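# Move a limp 5.7 kg robot arm between desks

## Task

Take the unpowered spare robot arm (5.7 kg, joints flopping freely) out of the open case on one desk and lay it on the other desk. At the end it must be motionless with no part hanging past any desk edge. No part of it may drop freely more than a few centimetres, or the task fails. The case must still be on its own desk at the end, or the task fails. Release the arm and move the robot away from it. The robot must not fall over or finish tilted, or the task fails.

## Robot and tools

Robot: a Rainbow Robotics RB-Y1 on two drive wheels plus two rear casters, with a bending torso (leg folding at ankle, knee and hip, then chest), a head and two 7-joint arms with parallel grippers. The base measures 0.66 m by 0.58 m, and its front edge sits 0.10 m ahead of the drive axle. Each arm is rated 3 kg, so the 5.7 kg load calls for both hands or for support from the desk. Too much weight far in front of the wheels tips the robot forward, and nothing stops that. Objects may occasionally be nudged by an outside push.

Frames: the base frame has its origin on the floor midway between the drive wheels, x forward, y left, z up. The reported chest, left_hand and right_hand are in this frame; a hand point lies between its finger pads, fingers along its -z, closing along its x. Printed hand positions can be off, especially at full reach. base_odometry is the base frame at scene start, counted from wheel turns only (slip counts as travel); heading is positive left, -3.142 to 3.142.

execute_actions: argument actions is a list holding one action object or none (empty list just reports state and images). cameras optionally picks head_camera, left_wrist_camera, right_wrist_camera or all; [] gives none; the pictures line lists image order. An action may have:
- base: exactly one of translate_m (metres, relative drive straight, forward positive, -3 to 3) or rotate_rad (radians, relative turn in place, left/counter-clockwise positive, -3.2 to 3.2). No sideways motion. A base command counts from the pose in the latest reported state.
- joints: a single flat dictionary, keyed by joint name, of absolute targets (radians, grippers in metres) covering torso, both arms and head together. Ranges: torso_squat_rad 0 to 1.2 (bigger lowers the level chest); torso_shift_rad -0.3 to 0.6 (positive hips forward); torso_pitch_rad -0.2 to 1.4 (positive bows forward); torso_yaw_rad -1.5 to 1.5 (positive left). Per arm: shoulder_pitch -2.356 to 2.356 (0 hanging, negative raises forward); left_shoulder_roll_rad 0 to 3.141 (positive outward left), right_shoulder_roll_rad -3.141 to 0 (negative outward right); shoulder_yaw -2.094 to 2.094; elbow -2.617 to 0.01 (negative bends); forearm_roll -3.141 to 3.141; wrist_pitch -1.57 to 1.919 (negative tips hand forward); hand_roll -2.705 to 2.705; gripper_m 0 to 0.1 (pad gap). Yaw and roll signs are the same on both sides. head_pan_rad -0.523 to 0.523, head_tilt_rad -0.35 to 1.57 (positive down). Done tolerance is ±0.02 rad, ±0.004 m for grippers. Torso combos must satisfy squat+shift <= 1.52, squat-shift+pitch <= 1.57, shift+0.5 pitch-0.4 squat <= 0.7, shift+0.3 pitch-0.5 squat <= 0.39, otherwise the torso stops partway with off_target.
- speeds: caps for translate_m (0.05 to 0.4 m/s) or rotate_rad (0.1 to 1.509 rad/s). A base move needing over 8.667 s is refused.
- min_time_s: 0.1 to 8, the minimum duration of each arm and head motion.
Top speeds: arm joints 1 rad/s (wrist and forearm joints 1.5), head 1.5, squat and pitch 0.3, shift 0.15, yaw 0.6, grippers 0.1 m/s. Joints left out may keep driving to earlier targets. Unknown keys or out-of-range numbers reject the whole call with no motion.

wait: seconds 0 to 10; nothing new commanded; returns state and images. zoom_image: camera plus region [x0, y0, x1, y1] in pixels of that camera's last full image, at most 504 by 504 (head_camera is 896x504, wrist cameras 644x364). read_manual: licence texts only. finished_scene: scene number; irreversible, reports success.

Result lines: base_status and joint_status per motion. done (for base, wheels turned fully, slip possible); off_target (stopped short, may still push); limit_stop_at_<name> (built-in limit); limit_stop_at_own_body (guard halted before self-contact; move arm and torso apart); contact_stop (torso or arm met hard resistance, or load too heavy); time_out; stopped_with_arm (torso halted by an arm's contact stop). A contact_stop, time_out or stopped_with_arm halts the entire group it belongs to (torso, left arm, right arm) and drops their targets. Recover by backing off in a separate action, arms before torso; if both hands grip one object and the torso contact-stops right at start with nothing blocking, resend every arm joint at its current joint_positions value, then the torso. joint command not followed (with a cause line) means an arm's targets were withheld by the self-collision check and may be retried later; not_followed marks such joints. on_its_own shows uncommanded parts; held at is a target, not a position. Gripping: command about 0.005 m less than the object's width; off_target is then normal.

Hazards: the base keeps driving into furniture; a bent leg can protrude past the front and, hitting furniture, silently shove the robot backward. Avoid arm-on-arm hits or pressing, grippers included. Contact torque reaching a joint's load limit (shoulders 65.1, elbow 33.4, wrist joints 23.2 N m, load weight included) freezes everything 10 s. Holding load heats motors: MOTOR HOT from 65 °C, and at 80 °C an OVER-TEMPERATURE FAULT brakes that arm (limit_stop_at_motor_heat); resend targets after. The robot holds its last command while you deliberate. Avoid drops, slips, slams and hard pushes.

Each tool is called after "Emit:" in YAML: its name, and indented under it one key for each argument.

## Session

Emit:
execute_actions:
  actions: []

Scene clock: 0.00 s.
base_odometry: x=+0.000 y=+0.000 heading=+0.000 (m, m, rad; odometry frame)
base_status: not commanded
joint_positions: torso_squat_rad=+0.350 torso_shift_rad=+0.000 torso_pitch_rad=+0.000 torso_yaw_rad=+0.000 left_shoulder_pitch_rad=-0.031 left_shoulder_roll_rad=+0.044 left_shoulder_yaw_rad=+0.020 left_elbow_rad=-0.238 left_forearm_roll_rad=+0.015 left_wrist_pitch_rad=+0.036 left_hand_roll_rad=+0.024 left_gripper_m=+0.100 right_shoulder_pitch_rad=-0.055 right_shoulder_roll_rad=-0.041 right_shoulder_yaw_rad=+0.032 right_elbow_rad=-0.246 right_forearm_roll_rad=-0.030 right_wrist_pitch_rad=+0.042 right_hand_roll_rad=-0.052 right_gripper_m=+0.100 head_pan_rad=+0.000 head_tilt_rad=+0.401
joint_status: not commanded
chest: x=-0.2278 y=+0.0001 z=+1.2475 quat_wxyz=(+1.000, +0.000, +0.000, +0.000) (m; base frame)
left_hand: x=-0.0980 y=+0.2546 z=+0.5739 quat_wxyz=(+0.993, +0.020, -0.116, +0.022) (m; base frame)
right_hand: x=-0.0788 y=-0.2450 z=+0.5770 quat_wxyz=(+0.992, -0.013, -0.128, -0.014) (m; base frame)
pictures: head_camera, left_wrist_camera, right_wrist_camera
Images, in order (width x height): head_camera 896x504, left_wrist_camera 644x364, right_wrist_camera 644x364.

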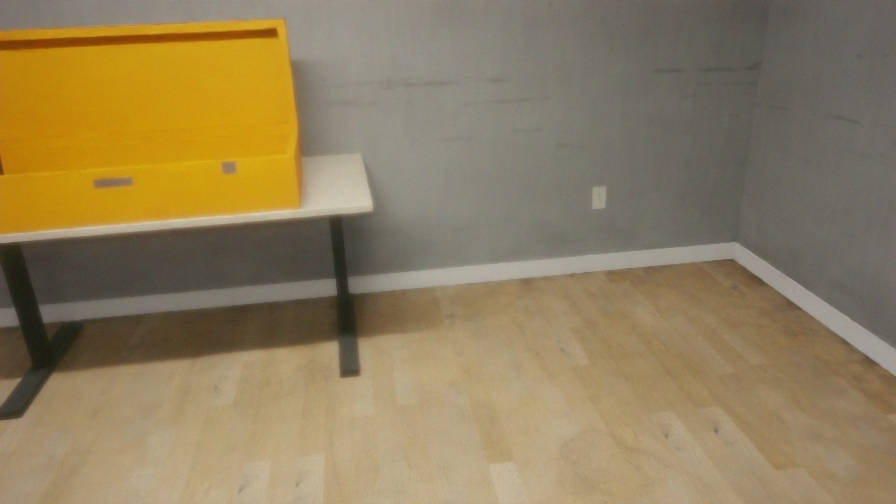

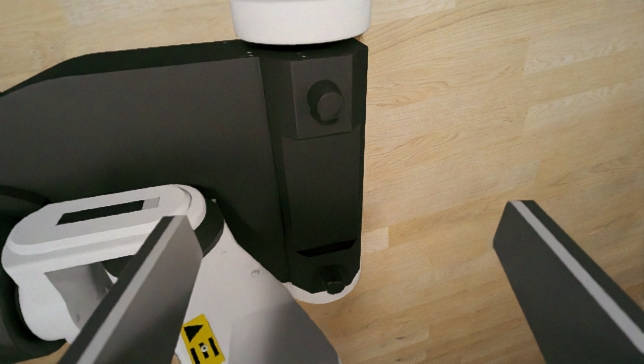

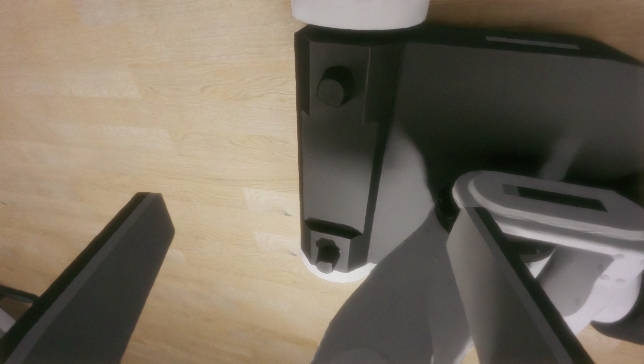

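Emit:
execute_actions:
  actions:
    - {"joints":{"head_pan_rad":0.52,"torso_yaw_rad":0.3}}
  cameras: ["head_camera"]

Emit:
execute_actions:
  actions:
    - {"joints":{"head_pan_rad":-0.52,"torso_yaw_rad":-0.6}}
  cameras: ["head_camera"]

Scene clock: 12.03 s.
base_odometry: x=+0.000 y=+0.000 heading=+0.000 (m, m, rad; odometry frame)
base_status: not commanded
joint_positions: torso_squat_rad=+0.350 torso_shift_rad=+0.000 torso_pitch_rad=+0.000 torso_yaw_rad=+0.300 left_shoulder_pitch_rad=-0.031 left_shoulder_roll_rad=+0.044 left_shoulder_yaw_rad=+0.020 left_elbow_rad=-0.238 left_forearm_roll_rad=+0.015 left_wrist_pitch_rad=+0.036 left_hand_roll_rad=+0.024 left_gripper_m=+0.100 right_shoulder_pitch_rad=-0.055 right_shoulder_roll_rad=-0.041 right_shoulder_yaw_rad=+0.032 right_elbow_rad=-0.246 right_forearm_roll_rad=-0.030 right_wrist_pitch_rad=+0.042 right_hand_roll_rad=-0.052 right_gripper_m=+0.100 head_pan_rad=+0.520 head_tilt_rad=+0.401
joint_status: all done
chest: x=-0.2278 y=+0.0001 z=+1.2475 quat_wxyz=(+0.989, +0.000, +0.000, +0.149) (m; base frame)
left_hand: x=-0.1791 y=+0.2816 z=+0.5739 quat_wxyz=(+0.978, +0.037, -0.112, +0.170) (m; base frame)
right_hand: x=-0.0129 y=-0.1899 z=+0.5770 quat_wxyz=(+0.983, +0.007, -0.128, +0.134) (m; base frame)
pictures: head_camera
camera_calibration (this result's frames):
head_camera: T_world_to_cam=[[0.699118, -0.714467, -0.0277578, 0.190432], [-0.279901, -0.237751, -0.930124, 1.34625], [0.657943, 0.658036, -0.366196, 0.602405], [0, 0, 0, 1]] pos_world=[-0.152666, 0.0597256, 1.47806]
Images, in order (width x height): head_camera 896x504.

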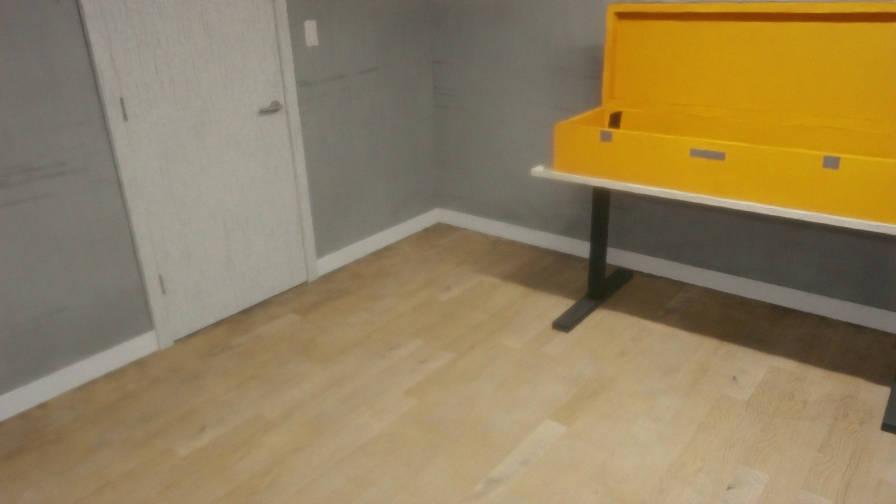

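Scene clock: 14.37 s.
base_odometry: x=+0.000 y=+0.000 heading=+0.000 (m, m, rad; odometry frame)
base_status: not commanded
joint_positions: torso_squat_rad=+0.350 torso_shift_rad=+0.000 torso_pitch_rad=+0.000 torso_yaw_rad=-0.600 left_shoulder_pitch_rad=-0.031 left_shoulder_roll_rad=+0.044 left_shoulder_yaw_rad=+0.020 left_elbow_rad=-0.238 left_forearm_roll_rad=+0.015 left_wrist_pitch_rad=+0.036 left_hand_roll_rad=+0.024 left_gripper_m=+0.100 right_shoulder_pitch_rad=-0.054 right_shoulder_roll_rad=-0.041 right_shoulder_yaw_rad=+0.032 right_elbow_rad=-0.246 right_forearm_roll_rad=-0.030 right_wrist_pitch_rad=+0.042 right_hand_roll_rad=-0.052 right_gripper_m=+0.100 head_pan_rad=-0.520 head_tilt_rad=+0.401
joint_status: all done
chest: x=-0.2278 y=+0.0001 z=+1.2475 quat_wxyz=(+0.955, +0.000, +0.000, -0.296) (m; base frame)
left_hand: x=+0.0229 y=+0.1368 z=+0.5738 quat_wxyz=(+0.955, -0.015, -0.117, -0.273) (m; base frame)
right_hand: x=-0.2433 y=-0.2864 z=+0.5770 quat_wxyz=(+0.943, -0.050, -0.118, -0.306) (m; base frame)
pictures: head_camera
camera_calibration (this result's frames):
head_camera: T_world_to_cam=[[-0.918594, -0.394251, -0.0273993, -0.156775], [-0.121125, 0.346856, -0.930064, 1.38136], [0.376183, -0.851033, -0.366373, 0.539314], [0, 0, 0, 1]] pos_world=[-0.179575, -0.0819669, 1.47805]
Images, in order (width x height): head_camera 896x504.

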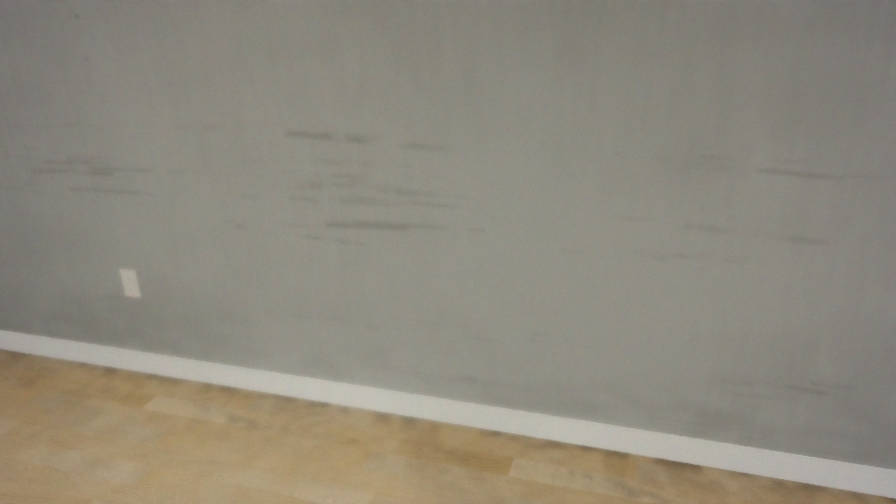

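Emit:
execute_actions:
  actions:
    - {"base":{"rotate_rad":0.627},"joints":{"head_pan_rad":0.52,"torso_yaw_rad":1.3}}
  cameras: ["head_camera"]

Scene clock: 26.43 s.
base_odometry: x=+0.000 y=+0.000 heading=+0.626 (m, m, rad; odometry frame)
base_status: done
joint_positions: torso_squat_rad=+0.350 torso_shift_rad=+0.000 torso_pitch_rad=+0.000 torso_yaw_rad=+1.300 left_shoulder_pitch_rad=-0.031 left_shoulder_roll_rad=+0.044 left_shoulder_yaw_rad=+0.020 left_elbow_rad=-0.238 left_forearm_roll_rad=+0.015 left_wrist_pitch_rad=+0.036 left_hand_roll_rad=+0.024 left_gripper_m=+0.100 right_shoulder_pitch_rad=-0.055 right_shoulder_roll_rad=-0.041 right_shoulder_yaw_rad=+0.032 right_elbow_rad=-0.246 right_forearm_roll_rad=-0.030 right_wrist_pitch_rad=+0.042 right_hand_roll_rad=-0.052 right_gripper_m=+0.100 head_pan_rad=+0.520 head_tilt_rad=+0.401
joint_status: all done
chest: x=-0.2278 y=+0.0001 z=+1.2475 quat_wxyz=(+0.796, +0.000, +0.000, +0.605) (m; base frame)
left_hand: x=-0.4384 y=+0.1933 z=+0.5739 quat_wxyz=(+0.777, +0.086, -0.080, +0.618) (m; base frame)
right_hand: x=+0.0483 y=+0.0785 z=+0.5770 quat_wxyz=(+0.798, +0.067, -0.109, +0.589) (m; base frame)
pictures: head_camera
camera_calibration (this result's frames):
head_camera: T_world_to_cam=[[0.978938, 0.202274, -0.027664, 0.253963], [0.0488706, -0.363739, -0.930218, 1.42127], [-0.198221, 0.909274, -0.365963, 0.407058], [0, 0, 0, 1]] pos_world=[-0.237386, 0.0954754, 1.47809]
Images, in order (width x height): head_camera 896x504.

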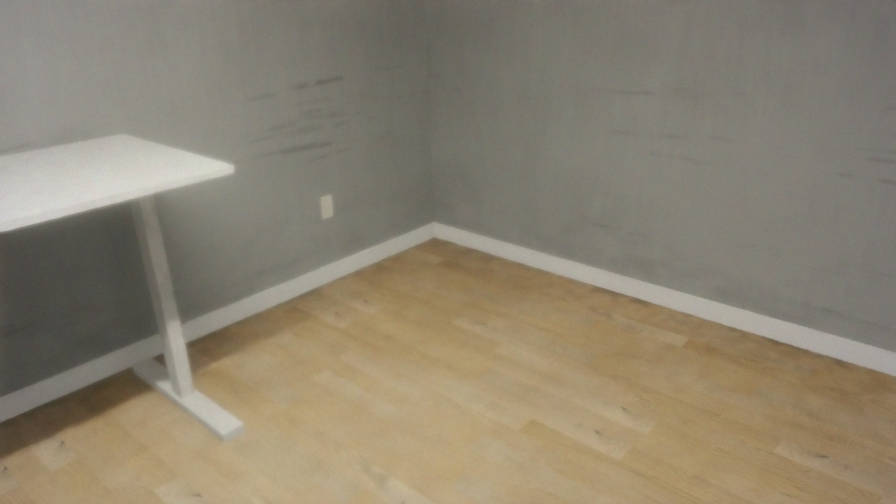

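Emit:
execute_actions:
  actions:
    - {"base":{"translate_m":1.57},"joints":{"torso_yaw_rad":1.5}}
  cameras: ["head_camera"]

Emit:
execute_actions:
  actions:
    - {"base":{"rotate_rad":-0.484},"joints":{"torso_yaw_rad":0,"head_pan_rad":0,"head_tilt_rad":0.6,"torso_squat_rad":0.0}}
  cameras: ["head_camera"]

Scene clock: 40.60 s.
base_odometry: x=+1.271 y=+0.921 heading=+0.627 (m, m, rad; odometry frame)
base_status: done
joint_positions: torso_squat_rad=+0.350 torso_shift_rad=+0.000 torso_pitch_rad=+0.000 torso_yaw_rad=+1.304 left_shoulder_pitch_rad=-0.031 left_shoulder_roll_rad=+0.044 left_shoulder_yaw_rad=+0.020 left_elbow_rad=-0.238 left_forearm_roll_rad=+0.015 left_wrist_pitch_rad=+0.036 left_hand_roll_rad=+0.024 left_gripper_m=+0.100 right_shoulder_pitch_rad=-0.055 right_shoulder_roll_rad=-0.042 right_shoulder_yaw_rad=+0.032 right_elbow_rad=-0.246 right_forearm_roll_rad=-0.030 right_wrist_pitch_rad=+0.042 right_hand_roll_rad=-0.052 right_gripper_m=+0.100 head_pan_rad=+0.520 head_tilt_rad=+0.401
joint_status: torso_yaw_rad limit_stop_at_own_body (moved +0.004 of +0.200)
on_its_own: torso_yaw_rad is held at +1.304, not at your +1.500, since a limit_stop_at_own_body
chest: x=-0.2278 y=+0.0001 z=+1.2475 quat_wxyz=(+0.795, +0.000, +0.000, +0.607) (m; base frame)
left_hand: x=-0.4391 y=+0.1924 z=+0.5739 quat_wxyz=(+0.776, +0.086, -0.080, +0.620) (m; base frame)
right_hand: x=+0.0480 y=+0.0794 z=+0.5770 quat_wxyz=(+0.797, +0.068, -0.109, +0.590) (m; base frame)
pictures: head_camera
camera_calibration (this result's frames):
head_camera: T_world_to_cam=[[0.978145, 0.206062, -0.0277625, 0.253843], [0.0501873, -0.363559, -0.930218, 1.42158], [-0.201776, 0.908495, -0.365955, 0.406241], [0, 0, 0, 1]] pos_world=[-0.237671, 0.0954533, 1.47809]
Images, in order (width x height): head_camera 896x504.

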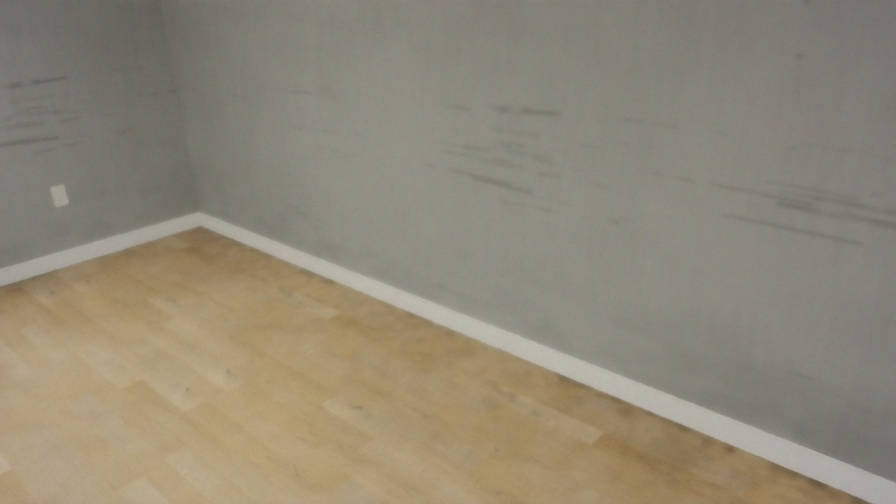

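not run: a stop came earlier in this reply.

Emit:
execute_actions:
  actions:
    - {"base":{"rotate_rad":-0.484},"joints":{"torso_yaw_rad":0,"head_pan_rad":0,"head_tilt_rad":0.6,"torso_squat_rad":0.0}}
  cameras: ["head_camera"]

Scene clock: 46.93 s.
base_odometry: x=+1.271 y=+0.921 heading=+0.143 (m, m, rad; odometry frame)
base_status: done
joint_positions: torso_squat_rad=+0.000 torso_shift_rad=+0.000 torso_pitch_rad=+0.000 torso_yaw_rad=+0.000 left_shoulder_pitch_rad=-0.031 left_shoulder_roll_rad=+0.044 left_shoulder_yaw_rad=+0.020 left_elbow_rad=-0.238 left_forearm_roll_rad=+0.015 left_wrist_pitch_rad=+0.036 left_hand_roll_rad=+0.024 left_gripper_m=+0.100 right_shoulder_pitch_rad=-0.054 right_shoulder_roll_rad=-0.042 right_shoulder_yaw_rad=+0.032 right_elbow_rad=-0.246 right_forearm_roll_rad=-0.030 right_wrist_pitch_rad=+0.042 right_hand_roll_rad=-0.052 right_gripper_m=+0.100 head_pan_rad=+0.000 head_tilt_rad=+0.600
joint_status: all done
chest: x=-0.2278 y=+0.0002 z=+1.2899 quat_wxyz=(+1.000, +0.000, +0.000, +0.000) (m; base frame)
left_hand: x=-0.0981 y=+0.2546 z=+0.6163 quat_wxyz=(+0.993, +0.020, -0.116, +0.022) (m; base frame)
right_hand: x=-0.0789 y=-0.2450 z=+0.6194 quat_wxyz=(+0.992, -0.013, -0.128, -0.014) (m; base frame)
pictures: head_camera
camera_calibration (this result's frames):
head_camera: T_world_to_cam=[[-0.0498951, -0.998591, -0.0180942, 0.0178104], [-0.542174, 0.0422961, -0.839201, 1.19502], [0.838784, -0.0320619, -0.54352, 0.922994], [0, 0, 0, 1]] pos_world=[-0.125394, -0.0031666, 1.50485]
Images, in order (width x height): head_camera 896x504.

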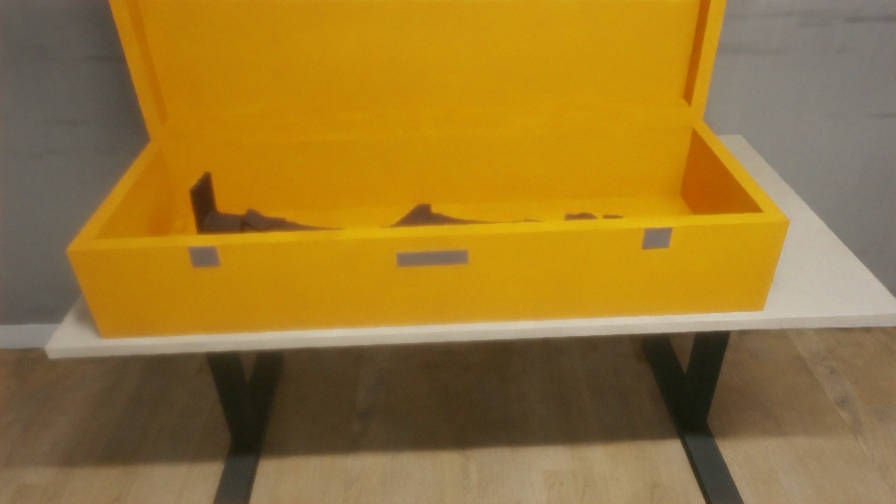

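Emit:
execute_actions:
  actions:
    - {"base":{"translate_m":0.7},"joints":{"head_tilt_rad":0.95}}
  cameras: ["head_camera"]

Scene clock: 54.43 s.
base_odometry: x=+1.964 y=+1.020 heading=+0.143 (m, m, rad; odometry frame)
base_status: done
joint_positions: torso_squat_rad=+0.000 torso_shift_rad=+0.000 torso_pitch_rad=+0.000 torso_yaw_rad=+0.000 left_shoulder_pitch_rad=-0.031 left_shoulder_roll_rad=+0.044 left_shoulder_yaw_rad=+0.020 left_elbow_rad=-0.238 left_forearm_roll_rad=+0.015 left_wrist_pitch_rad=+0.036 left_hand_roll_rad=+0.024 left_gripper_m=+0.100 right_shoulder_pitch_rad=-0.055 right_shoulder_roll_rad=-0.042 right_shoulder_yaw_rad=+0.032 right_elbow_rad=-0.246 right_forearm_roll_rad=-0.030 right_wrist_pitch_rad=+0.042 right_hand_roll_rad=-0.052 right_gripper_m=+0.100 head_pan_rad=+0.000 head_tilt_rad=+0.950
joint_status: all done
chest: x=-0.2278 y=+0.0002 z=+1.2899 quat_wxyz=(+1.000, +0.000, +0.000, +0.000) (m; base frame)
left_hand: x=-0.0981 y=+0.2546 z=+0.6163 quat_wxyz=(+0.993, +0.020, -0.116, +0.022) (m; base frame)
right_hand: x=-0.0787 y=-0.2450 z=+0.6195 quat_wxyz=(+0.992, -0.013, -0.128, -0.014) (m; base frame)
pictures: head_camera
camera_calibration (this result's frames):
head_camera: T_world_to_cam=[[-0.053025, -0.998593, 0.000115775, -0.00996791], [-0.797031, 0.0422522, -0.602459, 0.789828], [0.601606, -0.0320376, -0.79815, 1.25362], [0, 0, 0, 1]] pos_world=[-0.1252, -0.00316271, 1.47642]
Images, in order (width x height): head_camera 896x504.

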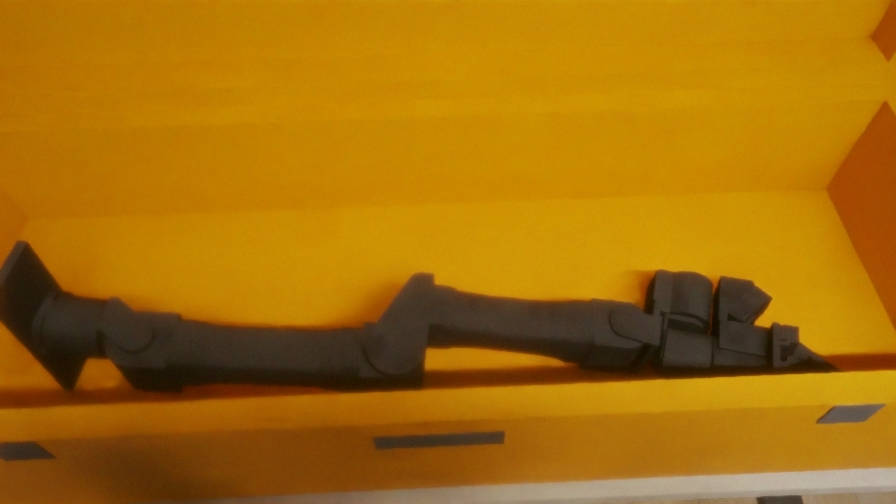

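Emit:
execute_actions:
  actions:
    - {"base":{"translate_m":-0.4}}
  cameras: []

Emit:
execute_actions:
  actions:
    - {"joints":{"left_shoulder_pitch_rad":-1.41,"left_shoulder_roll_rad":0.31,"left_shoulder_yaw_rad":0.344,"left_elbow_rad":-0.17,"left_forearm_roll_rad":0,"left_wrist_pitch_rad":1.57,"left_hand_roll_rad":0,"right_shoulder_pitch_rad":-1.41,"right_shoulder_roll_rad":-0.16,"right_shoulder_yaw_rad":-0.344,"right_elbow_rad":-0.17,"right_forearm_roll_rad":0,"right_wrist_pitch_rad":1.57,"right_hand_roll_rad":-0.13},"min_time_s":2}
  cameras: []

Emit:
execute_actions:
  actions:
    - {"base":{"translate_m":0.35}}

Scene clock: 118.73 s.
base_odometry: x=+1.568 y=+0.964 heading=+0.142 (m, m, rad; odometry frame)
base_status: done
joint_positions: torso_squat_rad=+0.000 torso_shift_rad=+0.000 torso_pitch_rad=+0.000 torso_yaw_rad=+0.000 left_shoulder_pitch_rad=-0.031 left_shoulder_roll_rad=+0.044 left_shoulder_yaw_rad=+0.020 left_elbow_rad=-0.238 left_forearm_roll_rad=+0.015 left_wrist_pitch_rad=+0.036 left_hand_roll_rad=+0.024 left_gripper_m=+0.100 right_shoulder_pitch_rad=-0.054 right_shoulder_roll_rad=-0.042 right_shoulder_yaw_rad=+0.032 right_elbow_rad=-0.246 right_forearm_roll_rad=-0.030 right_wrist_pitch_rad=+0.042 right_hand_roll_rad=-0.052 right_gripper_m=+0.100 head_pan_rad=+0.000 head_tilt_rad=+0.950
joint_status: not commanded
chest: x=-0.2279 y=+0.0001 z=+1.2899 quat_wxyz=(+1.000, +0.000, +0.000, +0.000) (m; base frame)
left_hand: x=-0.0982 y=+0.2546 z=+0.6163 quat_wxyz=(+0.993, +0.020, -0.116, +0.022) (m; base frame)
right_hand: x=-0.0788 y=-0.2450 z=+0.6194 quat_wxyz=(+0.992, -0.013, -0.128, -0.014) (m; base frame)
pictures: none
No camera images: the call's "cameras" was empty. Leave "cameras" out to get every camera's image.

Scene clock: 121.03 s.
base_odometry: x=+1.568 y=+0.964 heading=+0.142 (m, m, rad; odometry frame)
base_status: not commanded
joint_positions: torso_squat_rad=+0.000 torso_shift_rad=+0.000 torso_pitch_rad=+0.000 torso_yaw_rad=+0.000 left_shoulder_pitch_rad=-1.410 left_shoulder_roll_rad=+0.310 left_shoulder_yaw_rad=+0.344 left_elbow_rad=-0.170 left_forearm_roll_rad=+0.000 left_wrist_pitch_rad=+1.570 left_hand_roll_rad=+0.000 left_gripper_m=+0.100 right_shoulder_pitch_rad=-1.410 right_shoulder_roll_rad=-0.160 right_shoulder_yaw_rad=-0.344 right_elbow_rad=-0.170 right_forearm_roll_rad=+0.000 right_wrist_pitch_rad=+1.570 right_hand_roll_rad=-0.130 right_gripper_m=+0.100 head_pan_rad=+0.000 head_tilt_rad=+0.950
joint_status: all done
chest: x=-0.2279 y=+0.0001 z=+1.2899 quat_wxyz=(+1.000, +0.000, +0.000, +0.000) (m; base frame)
left_hand: x=+0.3071 y=+0.2305 z=+1.0955 quat_wxyz=(+1.000, +0.002, -0.003, +0.009) (m; base frame)
right_hand: x=+0.2884 y=-0.1500 z=+1.0694 quat_wxyz=(+1.000, +0.009, +0.022, -0.004) (m; base frame)
pictures: none
No camera images: the call's "cameras" was empty. Leave "cameras" out to get every camera's image.

Scene clock: 123.27 s.
base_odometry: x=+1.915 y=+1.013 heading=+0.141 (m, m, rad; odometry frame)
base_status: done
joint_positions: torso_squat_rad=+0.000 torso_shift_rad=+0.000 torso_pitch_rad=+0.000 torso_yaw_rad=+0.000 left_shoulder_pitch_rad=-1.410 left_shoulder_roll_rad=+0.310 left_shoulder_yaw_rad=+0.344 left_elbow_rad=-0.170 left_forearm_roll_rad=+0.000 left_wrist_pitch_rad=+1.570 left_hand_roll_rad=+0.000 left_gripper_m=+0.100 right_shoulder_pitch_rad=-1.410 right_shoulder_roll_rad=-0.160 right_shoulder_yaw_rad=-0.344 right_elbow_rad=-0.170 right_forearm_roll_rad=+0.000 right_wrist_pitch_rad=+1.570 right_hand_roll_rad=-0.130 right_gripper_m=+0.100 head_pan_rad=+0.000 head_tilt_rad=+0.950
joint_status: not commanded
chest: x=-0.2278 y=+0.0001 z=+1.2899 quat_wxyz=(+1.000, +0.000, +0.000, +0.000) (m; base frame)
left_hand: x=+0.3071 y=+0.2305 z=+1.0953 quat_wxyz=(+1.000, +0.002, -0.003, +0.009) (m; base frame)
right_hand: x=+0.2884 y=-0.1500 z=+1.0693 quat_wxyz=(+1.000, +0.009, +0.023, -0.004) (m; base frame)
pictures: head_camera, left_wrist_camera, right_wrist_camera
camera_calibration (this result's frames):
head_camera: T_world_to_cam=[[-0.0530211, -0.998593, 0.0000896718, -0.00995921], [-0.797022, 0.0422644, -0.60247, 0.789828], [0.601618, -0.0320151, -0.798142, 1.25363], [0, 0, 0, 1]] pos_world=[-0.125224, -0.00319181, 1.47642]
left_wrist_camera: T_world_to_cam=[[0.999125, -0.0418066, 0.000756782, -0.293273], [-0.0339695, -0.80101, 0.597686, -0.428014], [-0.024381, -0.597189, -0.80173, 1.10645], [0, 0, 0, 1]] pos_world=[0.305453, 0.305659, 1.14312]
right_wrist_camera: T_world_to_cam=[[-0.999186, -0.0252374, 0.0314855, 0.24583], [0.000966969, 0.765076, 0.643939, -0.540568], [-0.0403401, 0.643445, -0.764428, 1.01097], [0, 0, 0, 1]] pos_world=[0.286935, -0.230723, 1.11317]
Images, in order (width x height): head_camera 896x504, left_wrist_camera 644x364, right_wrist_camera 644x364.

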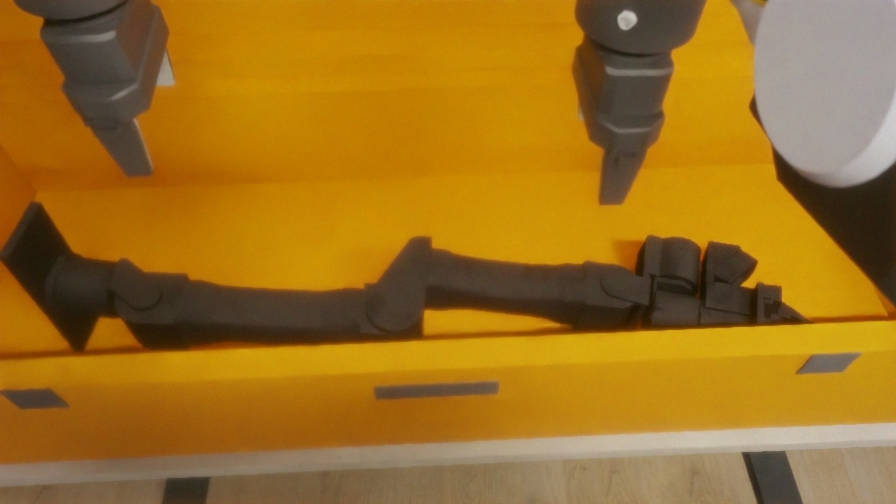

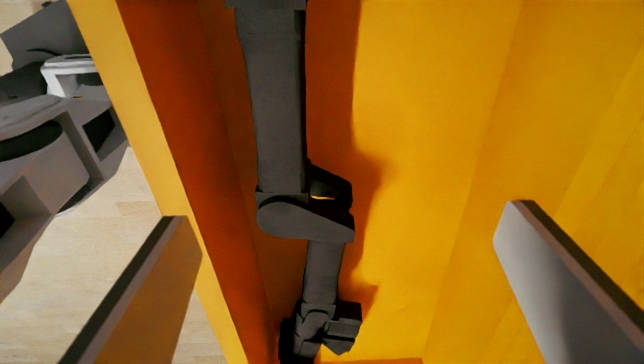

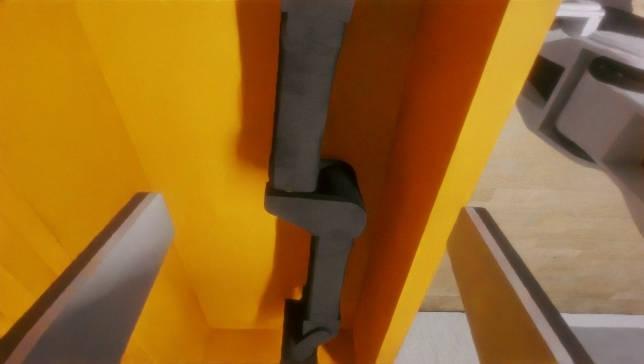

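Emit:
execute_actions:
  actions:
    - {"base":{"translate_m":-0.02},"joints":{"left_wrist_pitch_rad":1.65,"right_shoulder_pitch_rad":-1.455,"right_wrist_pitch_rad":1.55,"torso_squat_rad":0.68,"head_tilt_rad":0.8}}

Scene clock: 136.17 s.
base_odometry: x=+1.895 y=+1.010 heading=+0.141 (m, m, rad; odometry frame)
base_status: done
joint_positions: torso_squat_rad=+0.680 torso_shift_rad=+0.000 torso_pitch_rad=+0.000 torso_yaw_rad=+0.000 left_shoulder_pitch_rad=-1.410 left_shoulder_roll_rad=+0.310 left_shoulder_yaw_rad=+0.344 left_elbow_rad=-0.170 left_forearm_roll_rad=+0.000 left_wrist_pitch_rad=+1.650 left_hand_roll_rad=+0.000 left_gripper_m=+0.100 right_shoulder_pitch_rad=-1.455 right_shoulder_roll_rad=-0.160 right_shoulder_yaw_rad=-0.344 right_elbow_rad=-0.170 right_forearm_roll_rad=+0.000 right_wrist_pitch_rad=+1.550 right_hand_roll_rad=-0.130 right_gripper_m=+0.100 head_pan_rad=+0.000 head_tilt_rad=+0.800
joint_status: all done
chest: x=-0.2279 y=+0.0001 z=+1.1342 quat_wxyz=(+1.000, +0.000, +0.000, +0.000) (m; base frame)
left_hand: x=+0.2886 y=+0.2302 z=+0.9403 quat_wxyz=(+0.999, +0.002, +0.037, +0.009) (m; base frame)
right_hand: x=+0.3040 y=-0.1414 z=+0.9358 quat_wxyz=(+1.000, +0.010, -0.008, +0.004) (m; base frame)
pictures: head_camera, left_wrist_camera, right_wrist_camera
camera_calibration (this result's frames):
head_camera: T_world_to_cam=[[-0.0524695, -0.998592, -0.0078397, 0.000706491], [-0.697943, 0.0422849, -0.714904, 0.866327], [0.714229, -0.032039, -0.699179, 1.0206], [0, 0, 0, 1]] pos_world=[-0.124261, -0.00322792, 1.33293]
left_wrist_camera: T_world_to_cam=[[0.996019, -0.0414846, -0.0789048, -0.198921], [0.0141736, -0.800169, 0.599607, -0.352147], [-0.0880116, -0.598338, -0.796395, 0.995145], [0, 0, 0, 1]] pos_world=[0.290705, 0.305404, 0.987982]
right_wrist_camera: T_world_to_cam=[[-0.998717, -0.0401583, -0.0308383, 0.321903], [-0.0505786, 0.763051, 0.644356, -0.446219], [-0.00234503, 0.645089, -0.764104, 0.892412], [0, 0, 0, 1]] pos_world=[0.301013, -0.22227, 0.979346]
Images, in order (width x height): head_camera 896x504, left_wrist_camera 644x364, right_wrist_camera 644x364.

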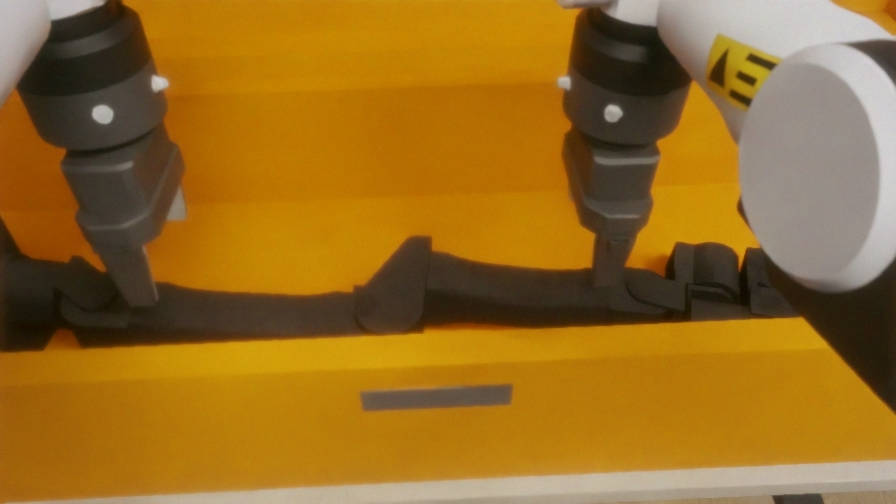

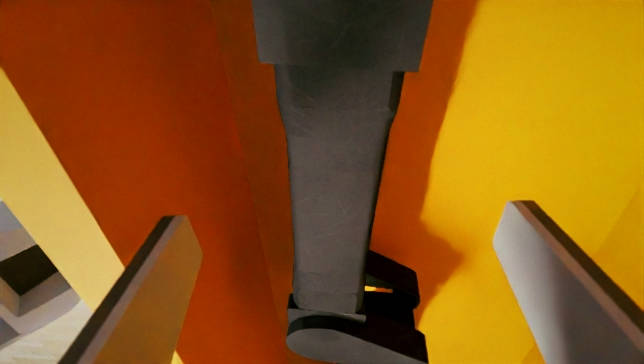

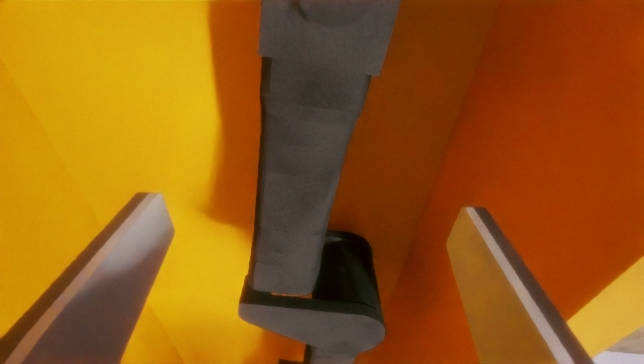

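Emit:
execute_actions:
  actions:
    - {"joints":{"right_hand_roll_rad":-0.28,"torso_squat_rad":0.86}}

Scene clock: 143.03 s.
base_odometry: x=+1.895 y=+1.010 heading=+0.141 (m, m, rad; odometry frame)
base_status: not commanded
joint_positions: torso_squat_rad=+0.860 torso_shift_rad=+0.000 torso_pitch_rad=+0.000 torso_yaw_rad=+0.000 left_shoulder_pitch_rad=-1.410 left_shoulder_roll_rad=+0.310 left_shoulder_yaw_rad=+0.344 left_elbow_rad=-0.170 left_forearm_roll_rad=+0.000 left_wrist_pitch_rad=+1.650 left_hand_roll_rad=+0.000 left_gripper_m=+0.100 right_shoulder_pitch_rad=-1.455 right_shoulder_roll_rad=-0.160 right_shoulder_yaw_rad=-0.344 right_elbow_rad=-0.170 right_forearm_roll_rad=+0.000 right_wrist_pitch_rad=+1.550 right_hand_roll_rad=-0.280 right_gripper_m=+0.100 head_pan_rad=+0.000 head_tilt_rad=+0.800
joint_status: all done
chest: x=-0.2279 y=+0.0001 z=+1.0466 quat_wxyz=(+1.000, +0.000, +0.000, +0.000) (m; base frame)
left_hand: x=+0.2886 y=+0.2302 z=+0.8527 quat_wxyz=(+0.999, +0.002, +0.037, +0.009) (m; base frame)
right_hand: x=+0.3039 y=-0.1414 z=+0.8482 quat_wxyz=(+0.997, +0.011, -0.008, -0.071) (m; base frame)
pictures: head_camera, left_wrist_camera, right_wrist_camera
camera_calibration (this result's frames):
head_camera: T_world_to_cam=[[-0.0524695, -0.998592, -0.00784019, -0.0000024093], [-0.697939, 0.042285, -0.714908, 0.803706], [0.714233, -0.0320389, -0.699174, 0.95936], [0, 0, 0, 1]] pos_world=[-0.12427, -0.00325029, 1.24534]
left_wrist_camera: T_world_to_cam=[[0.996017, -0.0414813, -0.0789297, -0.205798], [0.0141913, -0.800169, 0.599607, -0.29964], [-0.0880295, -0.598339, -0.796393, 0.925367], [0, 0, 0, 1]] pos_world=[0.29069, 0.305384, 0.900379]
right_wrist_camera: T_world_to_cam=[[-0.993593, 0.109575, -0.0276937, 0.336129], [0.0658343, 0.760294, 0.646235, -0.427109], [0.0918664, 0.640271, -0.762636, 0.794919], [0, 0, 0, 1]] pos_world=[0.289067, -0.221066, 0.891555]
Images, in order (width x height): head_camera 896x504, left_wrist_camera 644x364, right_wrist_camera 644x364.

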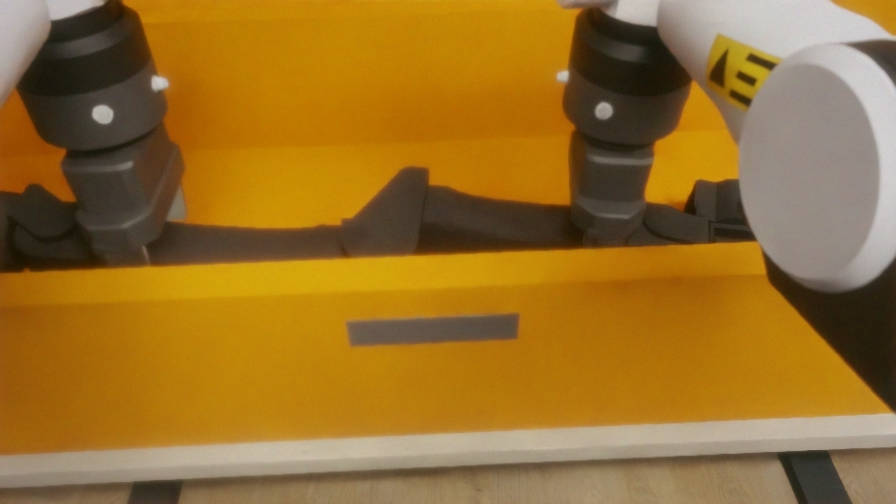

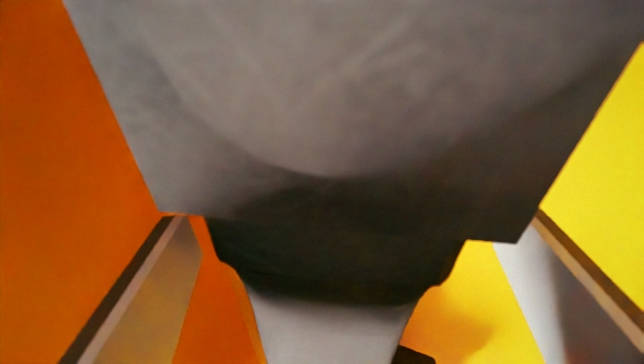

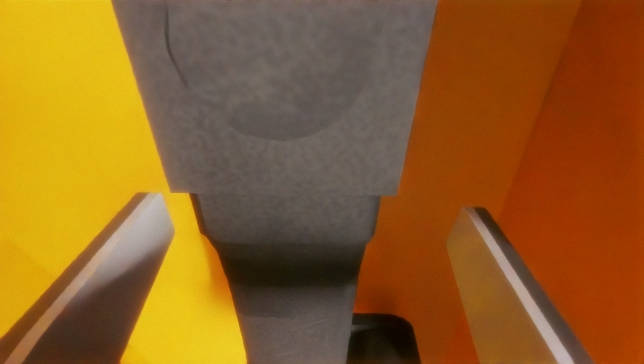

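Emit:
execute_actions:
  actions:
    - {"joints":{"left_shoulder_roll_rad":0.28,"right_shoulder_roll_rad":-0.135,"right_shoulder_pitch_rad":-1.43,"right_wrist_pitch_rad":1.48,"torso_squat_rad":0.885},"min_time_s":1}

Scene clock: 151.37 s.
base_odometry: x=+1.895 y=+1.010 heading=+0.141 (m, m, rad; odometry frame)
base_status: not commanded
joint_positions: torso_squat_rad=+0.885 torso_shift_rad=+0.000 torso_pitch_rad=+0.000 torso_yaw_rad=+0.000 left_shoulder_pitch_rad=-1.410 left_shoulder_roll_rad=+0.280 left_shoulder_yaw_rad=+0.344 left_elbow_rad=-0.170 left_forearm_roll_rad=+0.000 left_wrist_pitch_rad=+1.650 left_hand_roll_rad=+0.000 left_gripper_m=+0.100 right_shoulder_pitch_rad=-1.430 right_shoulder_roll_rad=-0.135 right_shoulder_yaw_rad=-0.344 right_elbow_rad=-0.170 right_forearm_roll_rad=+0.000 right_wrist_pitch_rad=+1.480 right_hand_roll_rad=-0.280 right_gripper_m=+0.100 head_pan_rad=+0.000 head_tilt_rad=+0.800
joint_status: all done
chest: x=-0.2279 y=+0.0001 z=+1.0332 quat_wxyz=(+1.000, +0.000, +0.000, +0.000) (m; base frame)
left_hand: x=+0.2859 y=+0.2147 z=+0.8341 quat_wxyz=(+0.999, +0.000, +0.042, -0.005) (m; base frame)
right_hand: x=+0.3096 y=-0.1305 z=+0.8188 quat_wxyz=(+0.997, +0.019, -0.026, -0.065) (m; base frame)
pictures: head_camera, left_wrist_camera, right_wrist_camera
camera_calibration (this result's frames):
head_camera: T_world_to_cam=[[-0.0524685, -0.998592, -0.00784126, -0.000110095], [-0.697925, 0.0422845, -0.714921, 0.794136], [0.714246, -0.0320383, -0.699161, 0.949989], [0, 0, 0, 1]] pos_world=[-0.124284, -0.00325363, 1.23194]
left_wrist_camera: T_world_to_cam=[[0.993664, -0.0691397, -0.0886124, -0.190513], [-0.00168772, -0.797497, 0.60332, -0.299953], [-0.112381, -0.599348, -0.792561, 0.905101], [0, 0, 0, 1]] pos_world=[0.290516, 0.290087, 0.881433]
right_wrist_camera: T_world_to_cam=[[-0.993205, 0.0973787, -0.0637262, 0.367562], [0.0315399, 0.752321, 0.658041, -0.416855], [0.112022, 0.65156, -0.750281, 0.750126], [0, 0, 0, 1]] pos_world=[0.294181, -0.210935, 0.860536]
Images, in order (width x height): head_camera 896x504, left_wrist_camera 644x364, right_wrist_camera 644x364.

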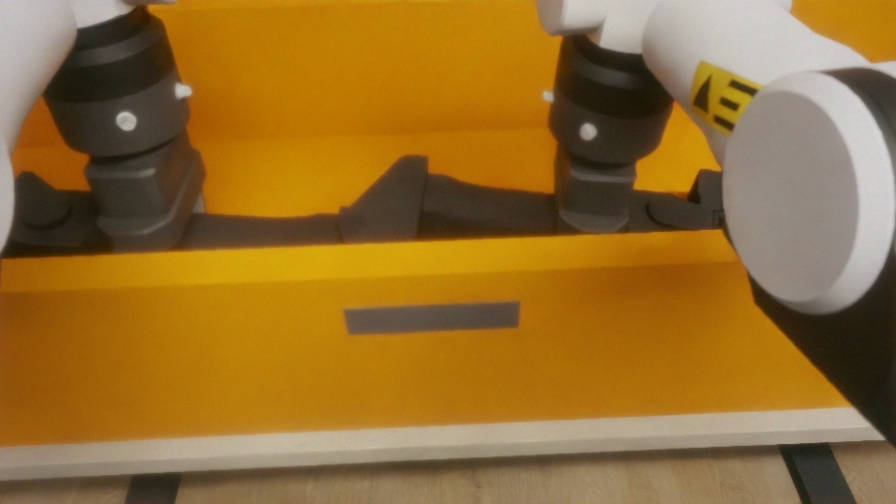

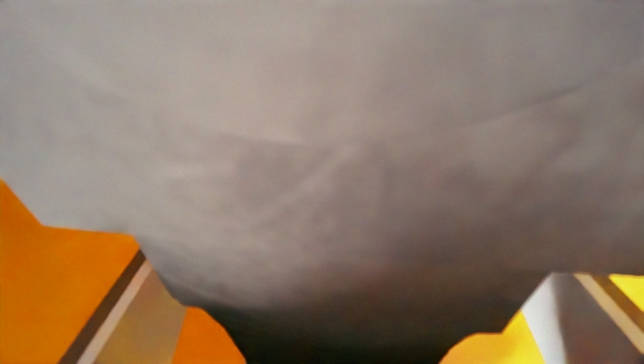

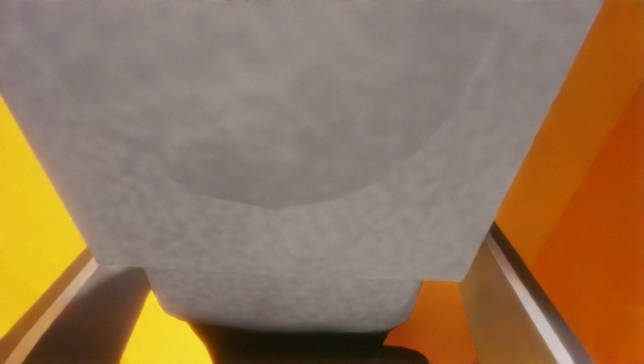

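Emit:
execute_actions:
  actions:
    - {"joints":{"left_gripper_m":0.02,"right_gripper_m":0.02}}
  cameras: []

Emit:
execute_actions:
  actions:
    - {"joints":{"torso_squat_rad":0.75}}

Scene clock: 155.93 s.
base_odometry: x=+1.895 y=+1.010 heading=+0.141 (m, m, rad; odometry frame)
base_status: not commanded
joint_positions: torso_squat_rad=+0.885 torso_shift_rad=+0.000 torso_pitch_rad=+0.000 torso_yaw_rad=+0.000 left_shoulder_pitch_rad=-1.410 left_shoulder_roll_rad=+0.281 left_shoulder_yaw_rad=+0.344 left_elbow_rad=-0.170 left_forearm_roll_rad=+0.000 left_wrist_pitch_rad=+1.650 left_hand_roll_rad=+0.000 left_gripper_m=+0.057 right_shoulder_pitch_rad=-1.431 right_shoulder_roll_rad=-0.136 right_shoulder_yaw_rad=-0.344 right_elbow_rad=-0.171 right_forearm_roll_rad=+0.000 right_wrist_pitch_rad=+1.480 right_hand_roll_rad=-0.280 right_gripper_m=+0.054 head_pan_rad=+0.000 head_tilt_rad=+0.800
joint_status: left_gripper_m off_target (ended at +0.057, target +0.020); right_gripper_m off_target (ended at +0.054, target +0.020)
chest: x=-0.2279 y=+0.0001 z=+1.0332 quat_wxyz=(+1.000, +0.000, +0.000, +0.000) (m; base frame)
left_hand: x=+0.2856 y=+0.2150 z=+0.8339 quat_wxyz=(+0.999, +0.000, +0.042, -0.005) (m; base frame)
right_hand: x=+0.3100 y=-0.1309 z=+0.8191 quat_wxyz=(+0.997, +0.018, -0.026, -0.065) (m; base frame)
pictures: none
No camera images: the call's "cameras" was empty. Leave "cameras" out to get every camera's image.

Scene clock: 157.17 s.
base_odometry: x=+1.895 y=+1.010 heading=+0.141 (m, m, rad; odometry frame)
base_status: not commanded
joint_positions: torso_squat_rad=+0.750 torso_shift_rad=+0.001 torso_pitch_rad=+0.002 torso_yaw_rad=+0.000 left_shoulder_pitch_rad=-1.407 left_shoulder_roll_rad=+0.279 left_shoulder_yaw_rad=+0.344 left_elbow_rad=-0.168 left_forearm_roll_rad=+0.000 left_wrist_pitch_rad=+1.650 left_hand_roll_rad=+0.000 left_gripper_m=+0.057 right_shoulder_pitch_rad=-1.427 right_shoulder_roll_rad=-0.135 right_shoulder_yaw_rad=-0.344 right_elbow_rad=-0.169 right_forearm_roll_rad=+0.000 right_wrist_pitch_rad=+1.480 right_hand_roll_rad=-0.280 right_gripper_m=+0.054 head_pan_rad=+0.000 head_tilt_rad=+0.800
joint_status: all done
chest: x=-0.2271 y=+0.0001 z=+1.1022 quat_wxyz=(+1.000, +0.000, +0.001, +0.000) (m; base frame)
left_hand: x=+0.2848 y=+0.2149 z=+0.8999 quat_wxyz=(+0.999, +0.000, +0.045, -0.005) (m; base frame)
right_hand: x=+0.3090 y=-0.1312 z=+0.8848 quat_wxyz=(+0.997, +0.018, -0.023, -0.065) (m; base frame)
pictures: head_camera, left_wrist_camera, right_wrist_camera
camera_calibration (this result's frames):
head_camera: T_world_to_cam=[[-0.052455, -0.998593, -0.00772698, 0.000382019], [-0.699202, 0.0422506, -0.713674, 0.842354], [0.712997, -0.0320331, -0.700435, 0.998669], [0, 0, 0, 1]] pos_world=[-0.123052, -0.00321808, 1.30067]
left_wrist_camera: T_world_to_cam=[[0.992959, -0.0693629, -0.0960242, -0.176734], [0.0026254, -0.797545, 0.603253, -0.340679], [-0.118427, -0.599258, -0.791748, 0.958151], [0, 0, 0, 1]] pos_world=[0.289855, 0.290214, 0.947159]
right_wrist_camera: T_world_to_cam=[[-0.993442, 0.0985566, -0.0579697, 0.366383], [0.0363044, 0.752638, 0.657433, -0.460652], [0.108425, 0.651017, -0.75128, 0.802088], [0, 0, 0, 1]] pos_world=[0.293738, -0.211578, 0.926679]
Images, in order (width x height): head_camera 896x504, left_wrist_camera 644x364, right_wrist_camera 644x364.

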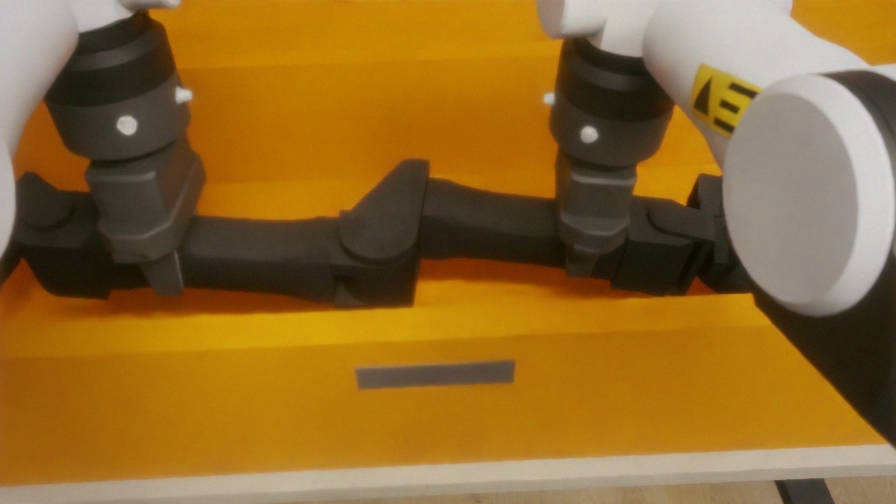

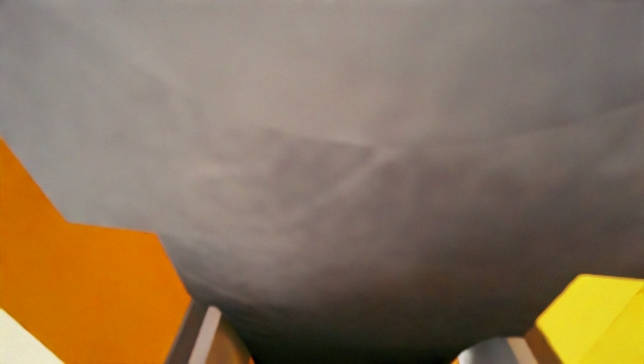

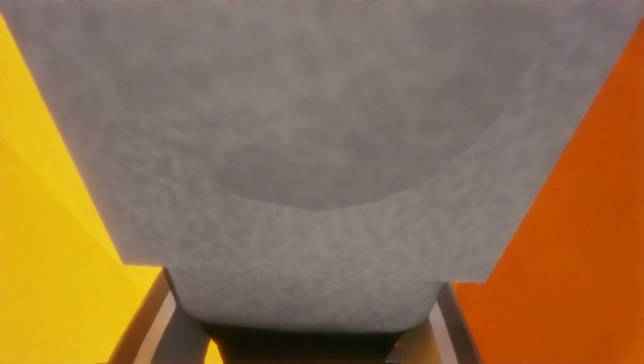

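Emit:
execute_actions:
  actions:
    - {"joints":{"torso_squat_rad":0.0,"head_pan_rad":-0.5,"head_tilt_rad":0.9}}
  cameras: ["head_camera"]

Emit:
execute_actions:
  actions:
    - {"joints":{"head_pan_rad":0.5}}
  cameras: ["head_camera"]

Scene clock: 164.03 s.
base_odometry: x=+1.895 y=+1.010 heading=+0.141 (m, m, rad; odometry frame)
base_status: not commanded
joint_positions: torso_squat_rad=+0.000 torso_shift_rad=+0.001 torso_pitch_rad=+0.002 torso_yaw_rad=+0.000 left_shoulder_pitch_rad=-1.407 left_shoulder_roll_rad=+0.279 left_shoulder_yaw_rad=+0.344 left_elbow_rad=-0.168 left_forearm_roll_rad=+0.000 left_wrist_pitch_rad=+1.650 left_hand_roll_rad=+0.000 left_gripper_m=+0.057 right_shoulder_pitch_rad=-1.427 right_shoulder_roll_rad=-0.135 right_shoulder_yaw_rad=-0.344 right_elbow_rad=-0.168 right_forearm_roll_rad=+0.000 right_wrist_pitch_rad=+1.480 right_hand_roll_rad=-0.280 right_gripper_m=+0.054 head_pan_rad=-0.500 head_tilt_rad=+0.900
joint_status: all done
chest: x=-0.2267 y=+0.0002 z=+1.2899 quat_wxyz=(+1.000, +0.000, +0.001, +0.000) (m; base frame)
left_hand: x=+0.2852 y=+0.2149 z=+1.0875 quat_wxyz=(+0.999, +0.000, +0.046, -0.005) (m; base frame)
right_hand: x=+0.3090 y=-0.1311 z=+1.0718 quat_wxyz=(+0.997, +0.018, -0.022, -0.065) (m; base frame)
pictures: head_camera
camera_calibration (this result's frames):
head_camera: T_world_to_cam=[[-0.52523, -0.850959, -0.00136689, -0.104152], [-0.653216, 0.404207, -0.640255, 0.87661], [0.545383, -0.335388, -0.768161, 1.19658], [0, 0, 0, 1]] pos_world=[-0.134685, -0.0416409, 1.48028]
Images, in order (width x height): head_camera 896x504.

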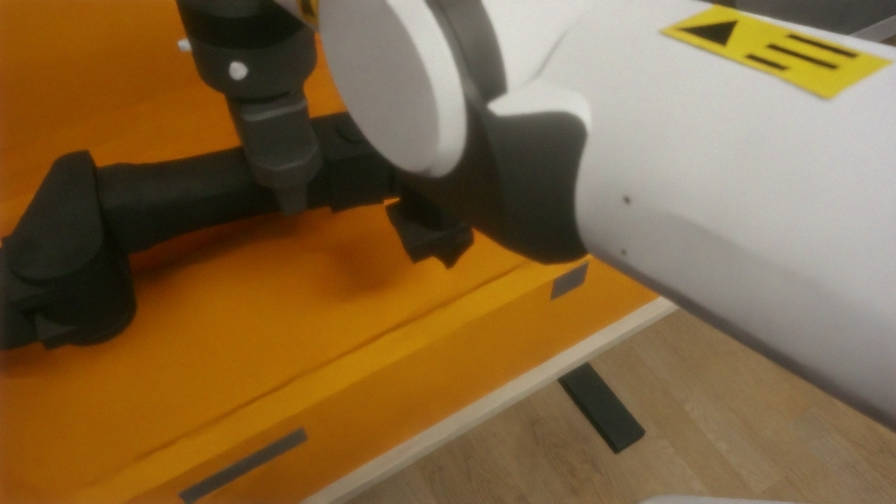

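Scene clock: 165.37 s.
base_odometry: x=+1.895 y=+1.010 heading=+0.141 (m, m, rad; odometry frame)
base_status: not commanded
joint_positions: torso_squat_rad=+0.000 torso_shift_rad=+0.001 torso_pitch_rad=+0.002 torso_yaw_rad=+0.000 left_shoulder_pitch_rad=-1.407 left_shoulder_roll_rad=+0.279 left_shoulder_yaw_rad=+0.344 left_elbow_rad=-0.168 left_forearm_roll_rad=+0.000 left_wrist_pitch_rad=+1.650 left_hand_roll_rad=+0.000 left_gripper_m=+0.057 right_shoulder_pitch_rad=-1.427 right_shoulder_roll_rad=-0.135 right_shoulder_yaw_rad=-0.344 right_elbow_rad=-0.168 right_forearm_roll_rad=+0.000 right_wrist_pitch_rad=+1.480 right_hand_roll_rad=-0.280 right_gripper_m=+0.054 head_pan_rad=+0.500 head_tilt_rad=+0.900
joint_status: all done
chest: x=-0.2267 y=+0.0002 z=+1.2899 quat_wxyz=(+1.000, +0.000, +0.001, +0.000) (m; base frame)
left_hand: x=+0.2852 y=+0.2149 z=+1.0875 quat_wxyz=(+0.999, +0.000, +0.046, -0.005) (m; base frame)
right_hand: x=+0.3090 y=-0.1311 z=+1.0718 quat_wxyz=(+0.997, +0.018, -0.022, -0.065) (m; base frame)
pictures: head_camera
camera_calibration (this result's frames):
head_camera: T_world_to_cam=[[0.432195, -0.901774, -0.00345019, 0.094536], [-0.693669, -0.330006, -0.640249, 0.868435], [0.576221, 0.279105, -0.76816, 1.2028], [0, 0, 0, 1]] pos_world=[-0.13153, 0.0361315, 1.48028]
Images, in order (width x height): head_camera 896x504.

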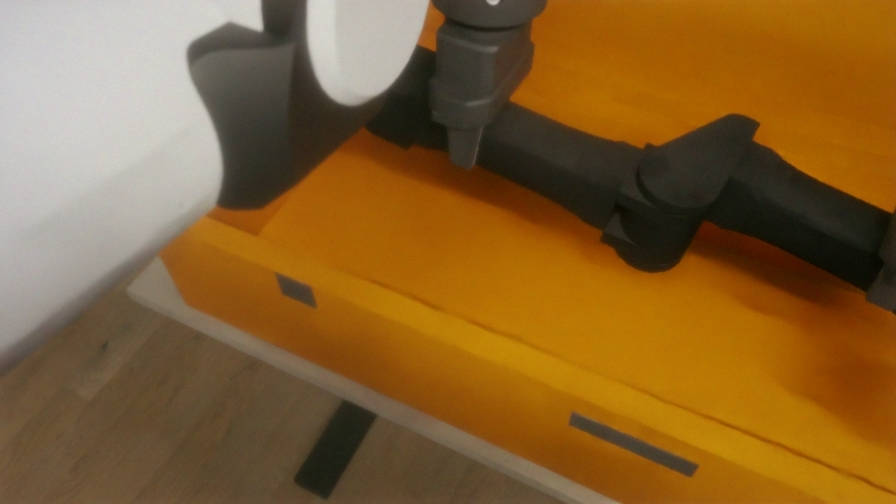

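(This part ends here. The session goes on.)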